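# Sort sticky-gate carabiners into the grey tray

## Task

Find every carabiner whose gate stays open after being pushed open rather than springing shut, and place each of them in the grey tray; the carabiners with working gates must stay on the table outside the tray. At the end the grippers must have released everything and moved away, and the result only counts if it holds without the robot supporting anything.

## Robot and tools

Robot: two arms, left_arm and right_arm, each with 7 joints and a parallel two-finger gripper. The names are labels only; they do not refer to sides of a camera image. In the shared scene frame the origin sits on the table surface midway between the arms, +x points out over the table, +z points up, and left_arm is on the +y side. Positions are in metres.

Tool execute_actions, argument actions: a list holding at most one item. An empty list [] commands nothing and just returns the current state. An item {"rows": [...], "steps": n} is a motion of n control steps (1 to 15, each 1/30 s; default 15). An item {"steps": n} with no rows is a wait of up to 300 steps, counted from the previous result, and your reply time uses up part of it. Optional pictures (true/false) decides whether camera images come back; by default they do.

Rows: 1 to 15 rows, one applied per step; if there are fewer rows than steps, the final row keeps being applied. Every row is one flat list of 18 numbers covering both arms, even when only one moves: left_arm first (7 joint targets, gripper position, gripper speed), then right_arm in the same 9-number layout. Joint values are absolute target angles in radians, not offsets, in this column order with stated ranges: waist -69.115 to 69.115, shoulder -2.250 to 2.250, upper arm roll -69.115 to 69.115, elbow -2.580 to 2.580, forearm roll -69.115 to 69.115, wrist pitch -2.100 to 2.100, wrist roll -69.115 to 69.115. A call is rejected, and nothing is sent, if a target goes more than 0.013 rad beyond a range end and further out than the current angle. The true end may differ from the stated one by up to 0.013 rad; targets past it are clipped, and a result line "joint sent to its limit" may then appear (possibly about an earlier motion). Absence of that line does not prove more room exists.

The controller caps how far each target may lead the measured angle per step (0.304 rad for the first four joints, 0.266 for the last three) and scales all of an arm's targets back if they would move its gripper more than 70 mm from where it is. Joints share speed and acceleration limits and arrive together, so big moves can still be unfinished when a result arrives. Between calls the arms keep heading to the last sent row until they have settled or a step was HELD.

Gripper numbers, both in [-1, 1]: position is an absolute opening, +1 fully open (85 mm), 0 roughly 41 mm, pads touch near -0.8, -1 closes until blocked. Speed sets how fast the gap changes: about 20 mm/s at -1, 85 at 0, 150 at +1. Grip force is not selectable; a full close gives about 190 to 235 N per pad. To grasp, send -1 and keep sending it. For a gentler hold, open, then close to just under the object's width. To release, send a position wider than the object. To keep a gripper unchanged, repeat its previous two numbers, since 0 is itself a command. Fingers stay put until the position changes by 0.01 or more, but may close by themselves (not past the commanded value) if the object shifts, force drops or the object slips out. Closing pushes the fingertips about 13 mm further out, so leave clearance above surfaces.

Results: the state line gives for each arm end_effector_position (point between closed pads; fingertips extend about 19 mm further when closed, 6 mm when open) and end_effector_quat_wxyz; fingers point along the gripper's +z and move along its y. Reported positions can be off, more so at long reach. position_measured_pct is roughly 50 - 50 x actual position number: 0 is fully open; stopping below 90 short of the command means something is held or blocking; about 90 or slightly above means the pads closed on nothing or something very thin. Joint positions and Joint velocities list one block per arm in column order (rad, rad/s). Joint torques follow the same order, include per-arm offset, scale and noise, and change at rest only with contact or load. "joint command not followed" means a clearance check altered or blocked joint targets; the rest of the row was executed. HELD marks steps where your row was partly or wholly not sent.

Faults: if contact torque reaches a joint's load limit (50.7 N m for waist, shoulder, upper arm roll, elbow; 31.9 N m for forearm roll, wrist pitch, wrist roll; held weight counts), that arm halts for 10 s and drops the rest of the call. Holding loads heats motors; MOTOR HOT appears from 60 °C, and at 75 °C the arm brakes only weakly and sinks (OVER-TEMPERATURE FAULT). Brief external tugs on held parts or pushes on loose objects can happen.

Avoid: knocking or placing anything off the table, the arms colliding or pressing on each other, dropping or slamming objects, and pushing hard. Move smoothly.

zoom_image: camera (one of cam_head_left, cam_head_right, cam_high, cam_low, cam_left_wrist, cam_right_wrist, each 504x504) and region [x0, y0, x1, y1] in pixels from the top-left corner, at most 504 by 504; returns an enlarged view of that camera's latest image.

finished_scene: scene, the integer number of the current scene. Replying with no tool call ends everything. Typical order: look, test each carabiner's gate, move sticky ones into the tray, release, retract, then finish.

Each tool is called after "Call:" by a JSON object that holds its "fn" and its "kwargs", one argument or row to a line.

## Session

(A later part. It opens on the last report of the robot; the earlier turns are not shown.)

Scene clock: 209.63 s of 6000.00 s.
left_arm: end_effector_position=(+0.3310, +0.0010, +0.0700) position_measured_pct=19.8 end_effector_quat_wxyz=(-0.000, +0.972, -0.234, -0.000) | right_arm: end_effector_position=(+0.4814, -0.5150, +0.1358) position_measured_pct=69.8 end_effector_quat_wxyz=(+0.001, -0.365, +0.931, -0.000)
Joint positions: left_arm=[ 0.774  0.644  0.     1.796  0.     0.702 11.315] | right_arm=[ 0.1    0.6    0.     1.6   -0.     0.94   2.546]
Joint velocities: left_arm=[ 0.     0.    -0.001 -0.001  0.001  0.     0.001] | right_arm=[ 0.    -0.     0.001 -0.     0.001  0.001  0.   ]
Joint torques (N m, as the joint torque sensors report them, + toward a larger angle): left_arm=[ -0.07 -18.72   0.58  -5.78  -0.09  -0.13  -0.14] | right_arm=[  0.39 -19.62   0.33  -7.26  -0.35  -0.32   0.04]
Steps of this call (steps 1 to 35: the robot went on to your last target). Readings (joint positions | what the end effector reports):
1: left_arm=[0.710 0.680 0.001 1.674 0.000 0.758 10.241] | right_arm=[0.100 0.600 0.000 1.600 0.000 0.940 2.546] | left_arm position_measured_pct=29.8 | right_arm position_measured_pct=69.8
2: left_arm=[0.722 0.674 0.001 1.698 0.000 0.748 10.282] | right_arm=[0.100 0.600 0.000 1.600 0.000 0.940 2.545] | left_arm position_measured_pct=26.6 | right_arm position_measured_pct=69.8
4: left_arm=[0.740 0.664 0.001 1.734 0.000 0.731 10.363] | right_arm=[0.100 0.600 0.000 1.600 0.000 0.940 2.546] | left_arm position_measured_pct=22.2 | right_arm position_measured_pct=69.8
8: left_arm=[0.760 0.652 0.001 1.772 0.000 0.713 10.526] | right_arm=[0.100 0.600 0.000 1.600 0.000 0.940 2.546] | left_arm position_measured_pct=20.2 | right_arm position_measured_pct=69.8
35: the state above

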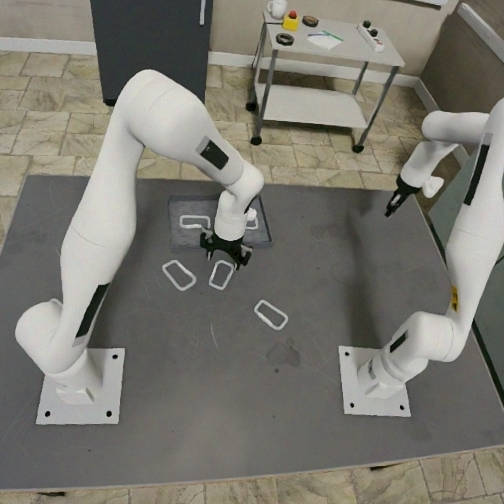

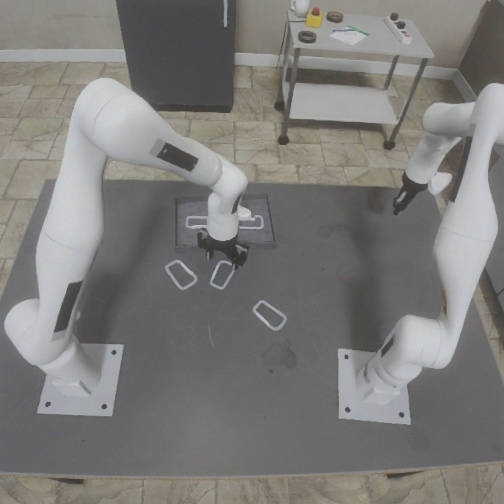

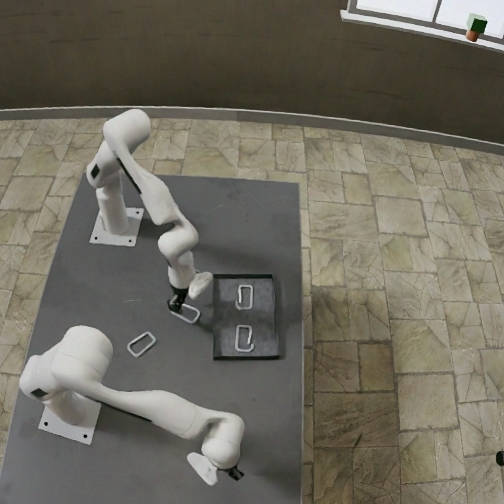

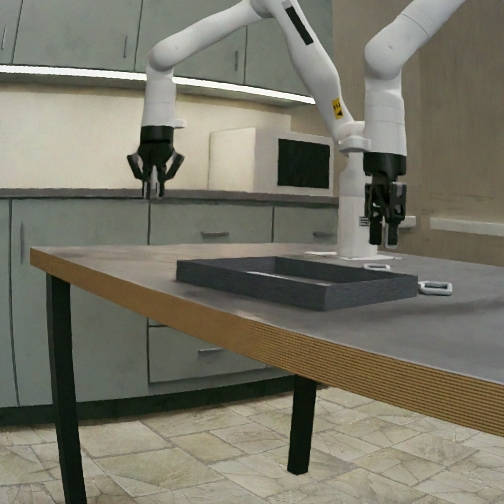

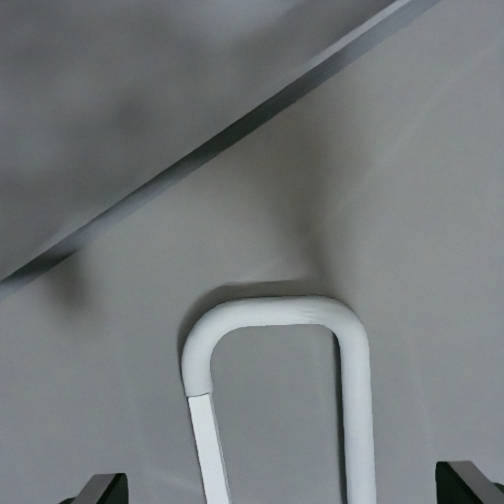

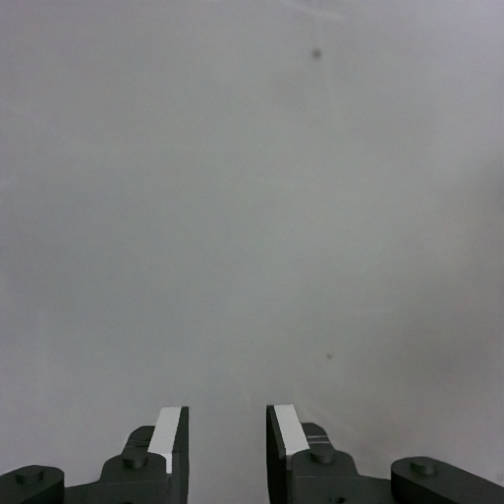

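Call:
{"fn": "execute_actions", "kwargs": {
  "actions": [
    {"rows":[[0.7816,0.7385,0,1.8387,0,0.5644,11.323,0.6,0,0.1,0.6,0,1.6,0,0.94,2.5455,-0.4,-0.3]],"steps":13}
  ],
  "pictures": false
}}

Call:
{"fn": "execute_actions", "kwargs": {
  "actions": [
    {"rows":[[0.7816,0.7385,0,1.8387,0,0.5644,11.323,0.08,-0.4,0.1,0.6,0,1.6,0,0.94,2.5455,-0.4,-0.3]],"steps":15}
  ],
  "pictures": false
}}

Call:
{"fn": "execute_actions", "kwargs": {
  "actions": [
    {"steps":3}
  ]
}}

Call:
{"fn": "execute_actions", "kwargs": {
  "actions": [
    {"rows":[[0.7816,0.7385,0,1.8387,0,0.5644,11.323,0.45,-0.55,0.1,0.6,0,1.6,0,0.94,2.5455,-0.4,-0.3]],"steps":15}
  ]
}}

Scene clock: 214.33 s of 6000.00 s.
left_arm: end_effector_position=(+0.3258, +0.0014, +0.0197) position_measured_pct=19.8 end_effector_quat_wxyz=(+0.000, +0.972, -0.233, +0.001) | right_arm: end_effector_position=(+0.4814, -0.5150, +0.1358) position_measured_pct=69.8 end_effector_quat_wxyz=(+0.001, -0.365, +0.931, -0.000)
Joint positions: left_arm=[ 0.781  0.737 -0.     1.839 -0.     0.564 11.323] | right_arm=[0.1   0.6   0.    1.6   0.    0.94  2.545]
Joint velocities: left_arm=[ 0.002  0.013  0.001 -0.002  0.001 -0.    -0.   ] | right_arm=[-0.001  0.    -0.     0.    -0.    -0.001  0.   ]
Joint torques (N m, as the joint torque sensors report them, + toward a larger angle): left_arm=[ -0.37 -19.47   0.4   -4.77  -0.18  -0.12  -0.1 ] | right_arm=[  0.47 -19.53   0.41  -7.22  -0.3   -0.31   0.04]
Steps of this call (steps 1 to 15: the robot went on to your last target; steps 16 to 90: nothing new was sent; then 1.27 s passed at rest; steps 91 to 103: all 13 steps of this action). Readings (joint positions | what the end effector reports):
91: left_arm=[0.774 0.645 -0.000 1.796 -0.000 0.701 11.315] | right_arm=[0.100 0.600 0.000 1.600 0.000 0.940 2.545] | left_arm position_measured_pct=19.8 | right_arm position_measured_pct=69.8
92: left_arm=[0.775 0.651 -0.000 1.798 -0.000 0.693 11.315] | right_arm=[0.100 0.600 0.000 1.600 0.000 0.940 2.545] | left_arm position_measured_pct=19.8 | right_arm position_measured_pct=69.8
94: left_arm=[0.777 0.680 -0.000 1.810 -0.000 0.654 11.318] | right_arm=[0.100 0.600 0.000 1.600 -0.000 0.940 2.545] | left_arm position_measured_pct=19.8 | right_arm position_measured_pct=69.8
98: left_arm=[0.781 0.734 0.000 1.838 0.000 0.570 11.323] | right_arm=[0.100 0.600 0.000 1.600 0.000 0.940 2.545] | left_arm position_measured_pct=19.8 | right_arm position_measured_pct=69.8
103: the state above

Scene clock: 214.83 s of 6000.00 s.
left_arm: end_effector_position=(+0.3258, +0.0004, +0.0202) position_measured_pct=44.0 end_effector_quat_wxyz=(+0.001, +0.972, -0.234, +0.001) | right_arm: end_effector_position=(+0.4814, -0.5150, +0.1358) position_measured_pct=69.8 end_effector_quat_wxyz=(+0.001, -0.365, +0.931, -0.000)
Joint positions: left_arm=[ 0.782  0.736  0.001  1.838  0.     0.564 11.323] | right_arm=[0.1   0.6   0.    1.6   0.    0.94  2.545]
Joint velocities: left_arm=[-0.    -0.004 -0.002 -0.     0.001 -0.001  0.   ] | right_arm=[ 0.     0.    -0.     0.    -0.002 -0.001 -0.   ]
Joint torques (N m, as the joint torque sensors report them, + toward a larger angle): left_arm=[ -0.22 -17.72  -0.26  -4.07  -0.34   0.06  -0.26] | right_arm=[  0.38 -19.63   0.47  -7.11  -0.36  -0.28   0.15]
Steps of this call (steps 1 to 15: all 15 steps of this action). Readings (joint positions | what the end effector reports):
1: left_arm=[0.781 0.737 -0.000 1.839 0.000 0.564 11.323] | right_arm=[0.100 0.600 0.000 1.600 0.000 0.940 2.545] | left_arm position_measured_pct=19.8 | right_arm position_measured_pct=69.8
2: left_arm=[0.782 0.738 0.000 1.839 0.000 0.564 11.323] | right_arm=[0.100 0.600 0.000 1.600 0.000 0.940 2.546] | left_arm position_measured_pct=20.6 | right_arm position_measured_pct=69.8
4: left_arm=[0.782 0.738 0.000 1.839 0.000 0.564 11.323] | right_arm=[0.100 0.600 0.000 1.600 0.000 0.940 2.546] | left_arm position_measured_pct=23.4 | right_arm position_measured_pct=69.8
8: left_arm=[0.782 0.738 0.000 1.839 0.000 0.564 11.323] | right_arm=[0.100 0.600 0.000 1.600 0.000 0.940 2.546] | left_arm position_measured_pct=31.3 | right_arm position_measured_pct=69.8
15: the state above

Scene clock: 214.93 s of 6000.00 s.
left_arm: end_effector_position=(+0.3259, +0.0003, +0.0203) position_measured_pct=44.8 end_effector_quat_wxyz=(+0.001, +0.972, -0.234, +0.001) | right_arm: end_effector_position=(+0.4814, -0.5150, +0.1358) position_measured_pct=69.8 end_effector_quat_wxyz=(+0.001, -0.365, +0.931, -0.000)
Joint positions: left_arm=[ 0.782  0.736  0.001  1.838  0.     0.564 11.323] | right_arm=[0.1   0.6   0.    1.6   0.    0.94  2.545]
Joint velocities: left_arm=[ 0.    -0.    -0.    -0.     0.001 -0.    -0.001] | right_arm=[-0.001  0.    -0.     0.     0.    -0.001  0.   ]
Joint torques (N m, as the joint torque sensors report them, + toward a larger angle): left_arm=[ -0.48 -17.7   -0.15  -4.28  -0.15  -0.12  -0.1 ] | right_arm=[  0.37 -19.55   0.39  -7.22  -0.33  -0.31   0.06]
Steps of this call (steps 1 to 3: the robot went on to your last target). Readings (joint positions | what the end effector reports):
1: left_arm=[0.782 0.736 0.001 1.838 0.000 0.564 11.323] | right_arm=[0.100 0.600 0.000 1.600 0.000 0.940 2.545] | left_arm position_measured_pct=44.4 | right_arm position_measured_pct=69.8
2: left_arm=[0.782 0.736 0.001 1.838 0.000 0.564 11.323] | right_arm=[0.100 0.600 0.000 1.600 -0.000 0.940 2.546] | left_arm position_measured_pct=44.8 | right_arm position_measured_pct=69.8
3: the state above

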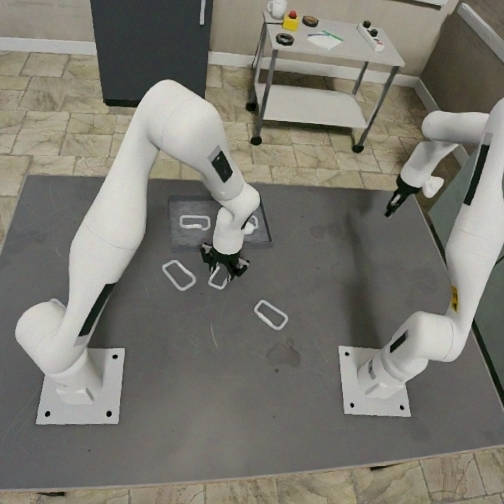

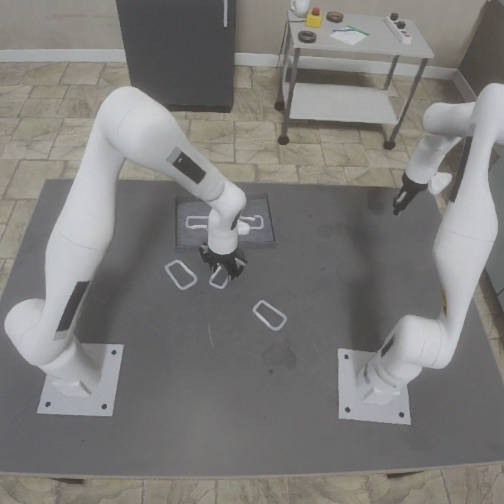

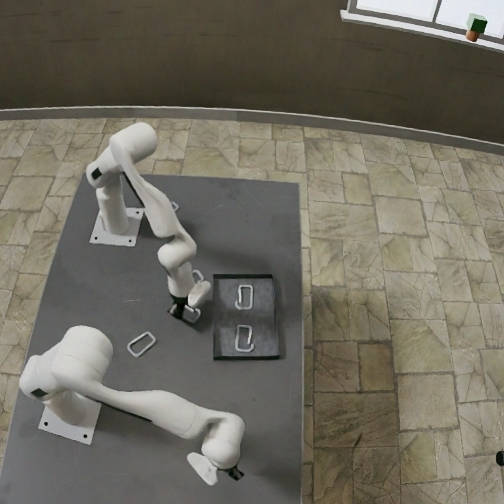

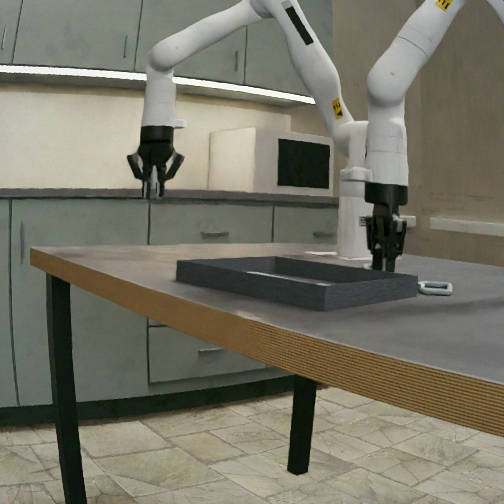

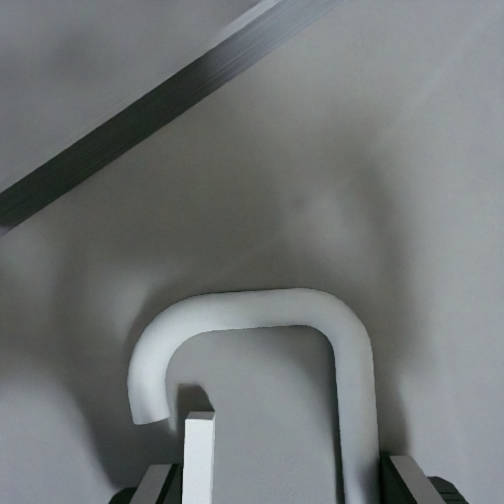

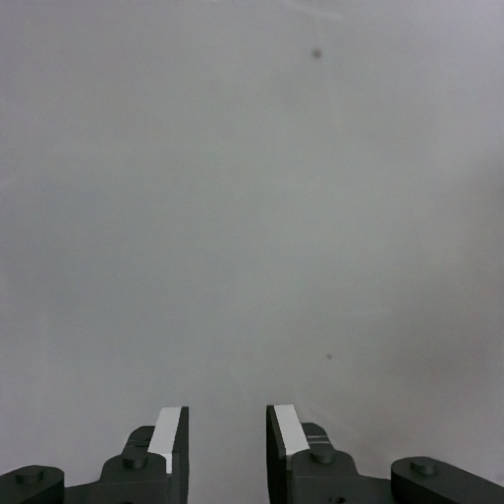

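Scene clock: 215.43 s of 6000.00 s.
left_arm: end_effector_position=(+0.3255, +0.0016, +0.0191) position_measured_pct=27.8 end_effector_quat_wxyz=(+0.000, +0.972, -0.233, +0.000) | right_arm: end_effector_position=(+0.4814, -0.5150, +0.1358) position_measured_pct=69.8 end_effector_quat_wxyz=(+0.001, -0.365, +0.931, -0.000)
Joint positions: left_arm=[ 0.782  0.738 -0.     1.839 -0.     0.564 11.323] | right_arm=[0.1   0.6   0.    1.6   0.    0.94  2.546]
Joint velocities: left_arm=[-0.     0.001 -0.     0.002  0.     0.001  0.001] | right_arm=[-0.     0.    -0.    -0.     0.003 -0.     0.   ]
Joint torques (N m, as the joint torque sensors report them, + toward a larger angle): left_arm=[  0.17 -19.39   0.64  -4.51   0.05   0.13  -0.14] | right_arm=[  0.4  -19.67   0.32  -7.19  -0.41  -0.29   0.01]
Steps of this call (steps 1 to 15: all 15 steps of this action). Readings (joint positions | what the end effector reports):
1: left_arm=[0.782 0.736 0.001 1.838 0.000 0.564 11.323] | right_arm=[0.100 0.600 0.000 1.600 -0.000 0.940 2.545] | left_arm position_measured_pct=44.8 | right_arm position_measured_pct=69.8
2: left_arm=[0.782 0.736 0.000 1.838 0.000 0.564 11.323] | right_arm=[0.100 0.600 0.000 1.600 0.000 0.940 2.545] | left_arm position_measured_pct=44.8 | right_arm position_measured_pct=69.8
4: left_arm=[0.782 0.737 -0.000 1.838 -0.000 0.564 11.323] | right_arm=[0.100 0.600 0.000 1.600 -0.000 0.940 2.545] | left_arm position_measured_pct=42.1 | right_arm position_measured_pct=69.8
8: left_arm=[0.782 0.738 -0.000 1.839 -0.000 0.564 11.323] | right_arm=[0.100 0.600 0.000 1.600 0.000 0.940 2.545] | left_arm position_measured_pct=35.7 | right_arm position_measured_pct=69.8
15: the state above

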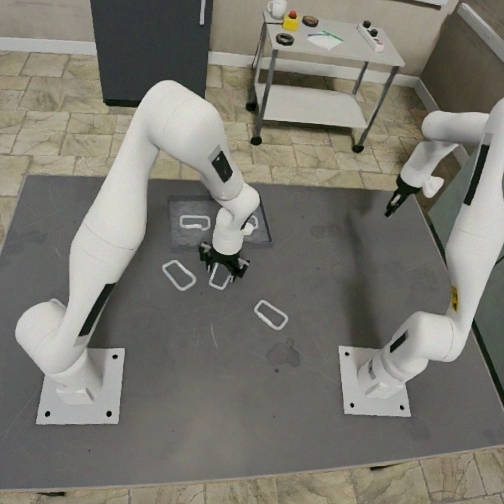

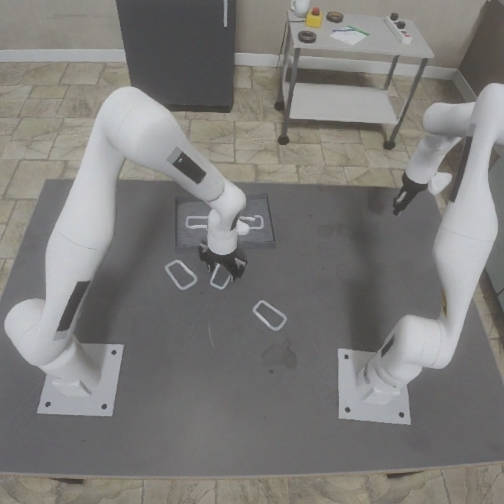

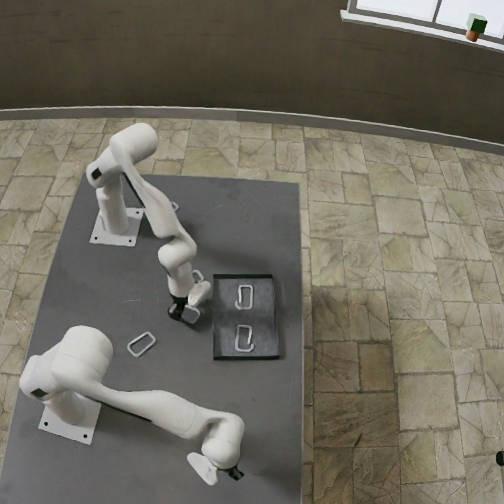

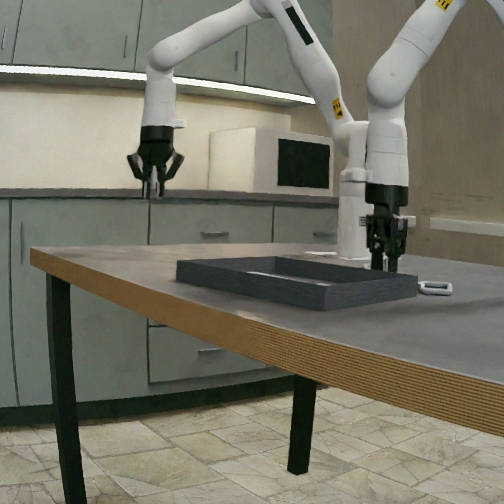

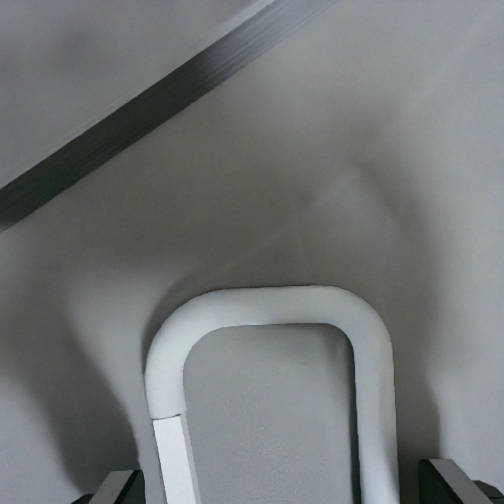

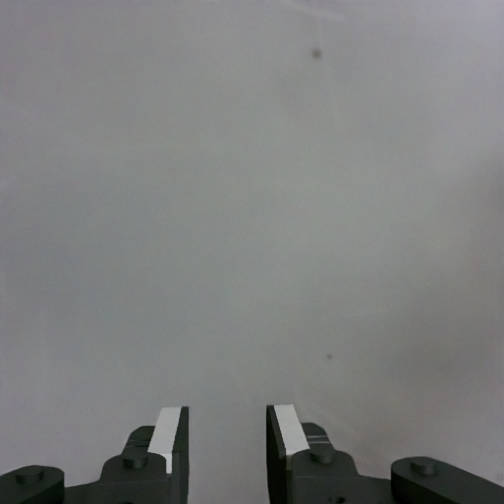

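B is good. Retreat.

Call:
{"fn": "execute_actions", "kwargs": {
  "actions": [
    {"rows":[[0.7816,0.6437,0,1.81,0,0.69,11.323,0.6,0,0.1,0.6,0,1.6,0,0.94,2.5455,-0.4,-0.3]],"steps":7}
  ],
  "pictures": false
}}

Call:
{"fn": "execute_actions", "kwargs": {
  "actions": [
    {"rows":[[0.5,0.25,0,1.82,0,1.05,11.323,0.6,0,0.1,0.6,0,1.6,0,0.94,2.5455,-0.4,-0.3]],"steps":15}
  ],
  "pictures": false
}}

Call:
{"fn": "execute_actions", "kwargs": {
  "actions": [
    {"steps":15}
  ]
}}

Scene clock: 218.27 s of 6000.00 s.
left_arm: end_effector_position=(+0.3262, +0.0009, +0.0619) position_measured_pct=20.2 end_effector_quat_wxyz=(+0.000, +0.972, -0.233, -0.000) | right_arm: end_effector_position=(+0.4814, -0.5150, +0.1358) position_measured_pct=69.8 end_effector_quat_wxyz=(+0.001, -0.365, +0.931, -0.000)
Joint positions: left_arm=[ 0.782  0.654  0.     1.813 -0.     0.675 11.323] | right_arm=[0.1   0.6   0.    1.6   0.    0.94  2.546]
Joint velocities: left_arm=[ 0.001 -0.247  0.002 -0.106  0.001  0.407 -0.001] | right_arm=[-0.     0.    -0.002 -0.    -0.002 -0.     0.   ]
Joint torques (N m, as the joint torque sensors report them, + toward a larger angle): left_arm=[ -0.12 -13.91   0.39  -4.36  -0.04   0.07  -0.21] | right_arm=[  0.38 -19.62   0.46  -7.13  -0.35  -0.28   0.1 ]
Steps of this call (steps 1 to 15: the robot went on to your last target; steps 16 to 78: nothing new was sent; steps 79 to 85: all 7 steps of this action). Readings (joint positions | what the end effector reports):
79: left_arm=[0.782 0.737 -0.000 1.839 0.000 0.566 11.323] | right_arm=[0.100 0.600 0.000 1.600 0.000 0.940 2.546] | left_arm position_measured_pct=27.4 | right_arm position_measured_pct=69.8
80: left_arm=[0.782 0.731 -0.000 1.837 0.000 0.573 11.323] | right_arm=[0.100 0.600 0.000 1.600 -0.000 0.940 2.546] | left_arm position_measured_pct=27.0 | right_arm position_measured_pct=69.8
82: left_arm=[0.782 0.702 -0.000 1.830 0.000 0.608 11.323] | right_arm=[0.100 0.600 0.000 1.600 0.000 0.940 2.545] | left_arm position_measured_pct=23.0 | right_arm position_measured_pct=69.8
85: the state above

Scene clock: 218.77 s of 6000.00 s.
left_arm: end_effector_position=(+0.3553, +0.1123, +0.2117) position_measured_pct=19.8 end_effector_quat_wxyz=(+0.004, +0.994, -0.112, +0.009) | right_arm: end_effector_position=(+0.4814, -0.5150, +0.1358) position_measured_pct=69.8 end_effector_quat_wxyz=(+0.001, -0.365, +0.931, -0.000)
Joint positions: left_arm=[ 0.535  0.301 -0.001  1.818 -0.     1.004 11.323] | right_arm=[ 0.1    0.6    0.     1.6   -0.     0.94   2.546]
Joint velocities: left_arm=[-0.416 -0.624 -0.017  0.01  -0.008  0.616 -0.   ] | right_arm=[-0.001 -0.    -0.    -0.    -0.001 -0.001  0.   ]
Joint torques (N m, as the joint torque sensors report them, + toward a larger angle): left_arm=[  1.22 -11.72   1.68  -6.54   0.12  -0.05  -0.21] | right_arm=[  0.55 -19.66   0.25  -7.14  -0.37  -0.28   0.08]
Steps of this call (steps 1 to 15: all 15 steps of this action). Readings (joint positions | what the end effector reports):
1: left_arm=[0.780 0.646 0.000 1.811 0.000 0.686 11.323] | right_arm=[0.100 0.600 0.000 1.600 0.000 0.940 2.546] | left_arm position_measured_pct=20.2 | right_arm position_measured_pct=69.8
2: left_arm=[0.774 0.633 0.002 1.811 0.001 0.700 11.323] | right_arm=[0.100 0.600 0.000 1.600 0.000 0.940 2.545] | left_arm position_measured_pct=20.2 | right_arm position_measured_pct=69.8
4: left_arm=[0.745 0.592 0.003 1.813 0.001 0.738 11.323] | right_arm=[0.100 0.600 0.000 1.600 0.000 0.940 2.545] | left_arm position_measured_pct=20.2 | right_arm position_measured_pct=69.8
8: left_arm=[0.662 0.486 -0.000 1.815 -0.000 0.829 11.323] | right_arm=[0.100 0.600 0.000 1.600 -0.000 0.940 2.546] | left_arm position_measured_pct=19.8 | right_arm position_measured_pct=69.8
15: the state above

Scene clock: 219.27 s of 6000.00 s.
left_arm: end_effector_position=(+0.3523, +0.1294, +0.2307) position_measured_pct=19.8 end_effector_quat_wxyz=(+0.004, +0.995, -0.095, +0.010) | right_arm: end_effector_position=(+0.4814, -0.5150, +0.1358) position_measured_pct=69.8 end_effector_quat_wxyz=(+0.001, -0.365, +0.931, -0.000)
Joint positions: left_arm=[ 0.5    0.25  -0.     1.82  -0.     1.05  11.323] | right_arm=[ 0.1    0.6    0.     1.6   -0.     0.94   2.545]
Joint velocities: left_arm=[-0.003 -0.002  0.     0.     0.001 -0.001 -0.001] | right_arm=[-0.001 -0.    -0.001 -0.     0.002  0.     0.   ]
Joint torques (N m, as the joint torque sensors report them, + toward a larger angle): left_arm=[  0.17 -13.72   0.2   -7.61   0.02  -0.06  -0.05] | right_arm=[  0.38 -19.53   0.32  -7.14  -0.38  -0.41   0.12]
Steps of this call (steps 1 to 15: the robot went on to your last target). Readings (joint positions | what the end effector reports):
1: left_arm=[0.523 0.282 -0.001 1.818 -0.001 1.022 11.323] | right_arm=[0.100 0.600 0.000 1.600 0.000 0.940 2.545] | left_arm position_measured_pct=19.8 | right_arm position_measured_pct=69.8
2: left_arm=[0.514 0.269 -0.002 1.819 -0.001 1.036 11.323] | right_arm=[0.100 0.600 0.000 1.600 0.000 0.940 2.546] | left_arm position_measured_pct=19.8 | right_arm position_measured_pct=69.8
4: left_arm=[0.507 0.257 -0.002 1.819 -0.001 1.049 11.323] | right_arm=[0.100 0.600 0.000 1.600 0.000 0.940 2.546] | left_arm position_measured_pct=19.8 | right_arm position_measured_pct=69.8
8: left_arm=[0.502 0.253 -0.000 1.820 0.000 1.050 11.323] | right_arm=[0.100 0.600 0.000 1.600 0.000 0.940 2.545] | left_arm position_measured_pct=19.8 | right_arm position_measured_pct=69.8
15: the state above

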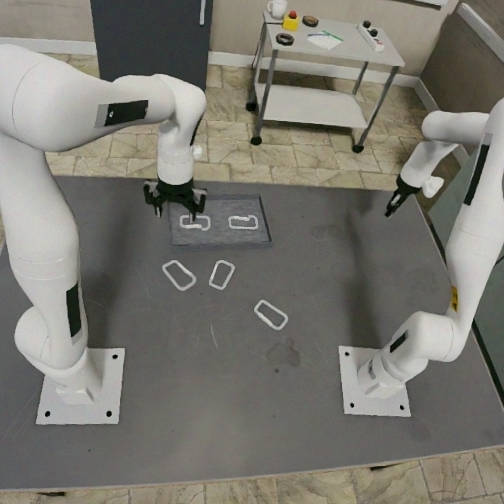

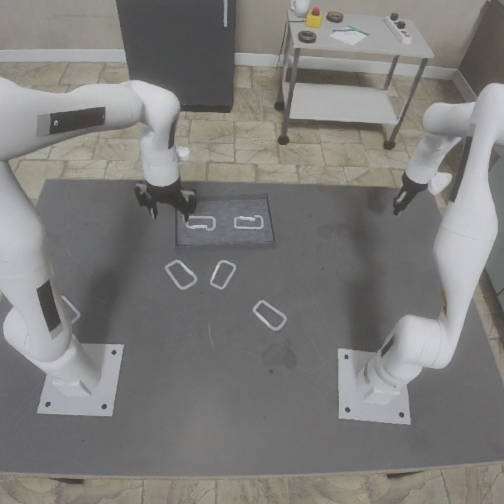

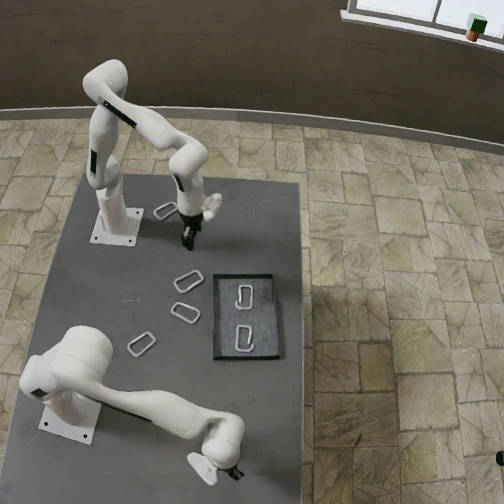

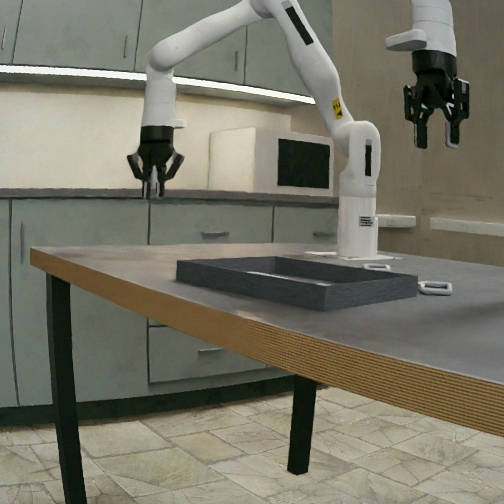

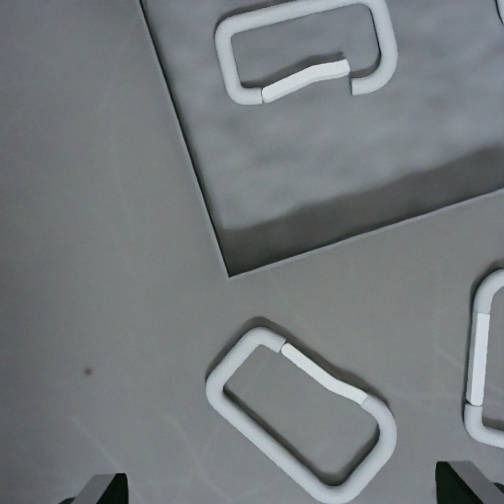

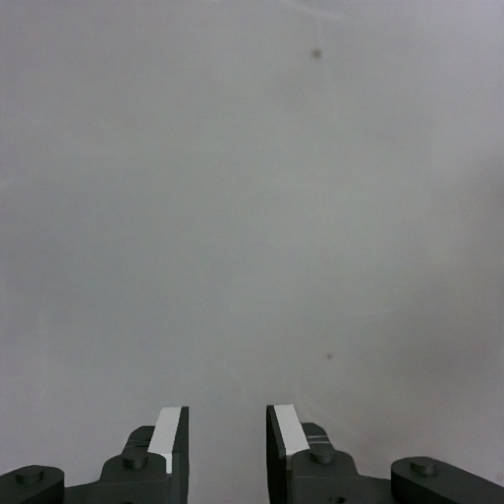

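Call:
{"fn": "finished_scene", "kwargs": {
  "scene": 1
}}

The scene is finished: the task was done.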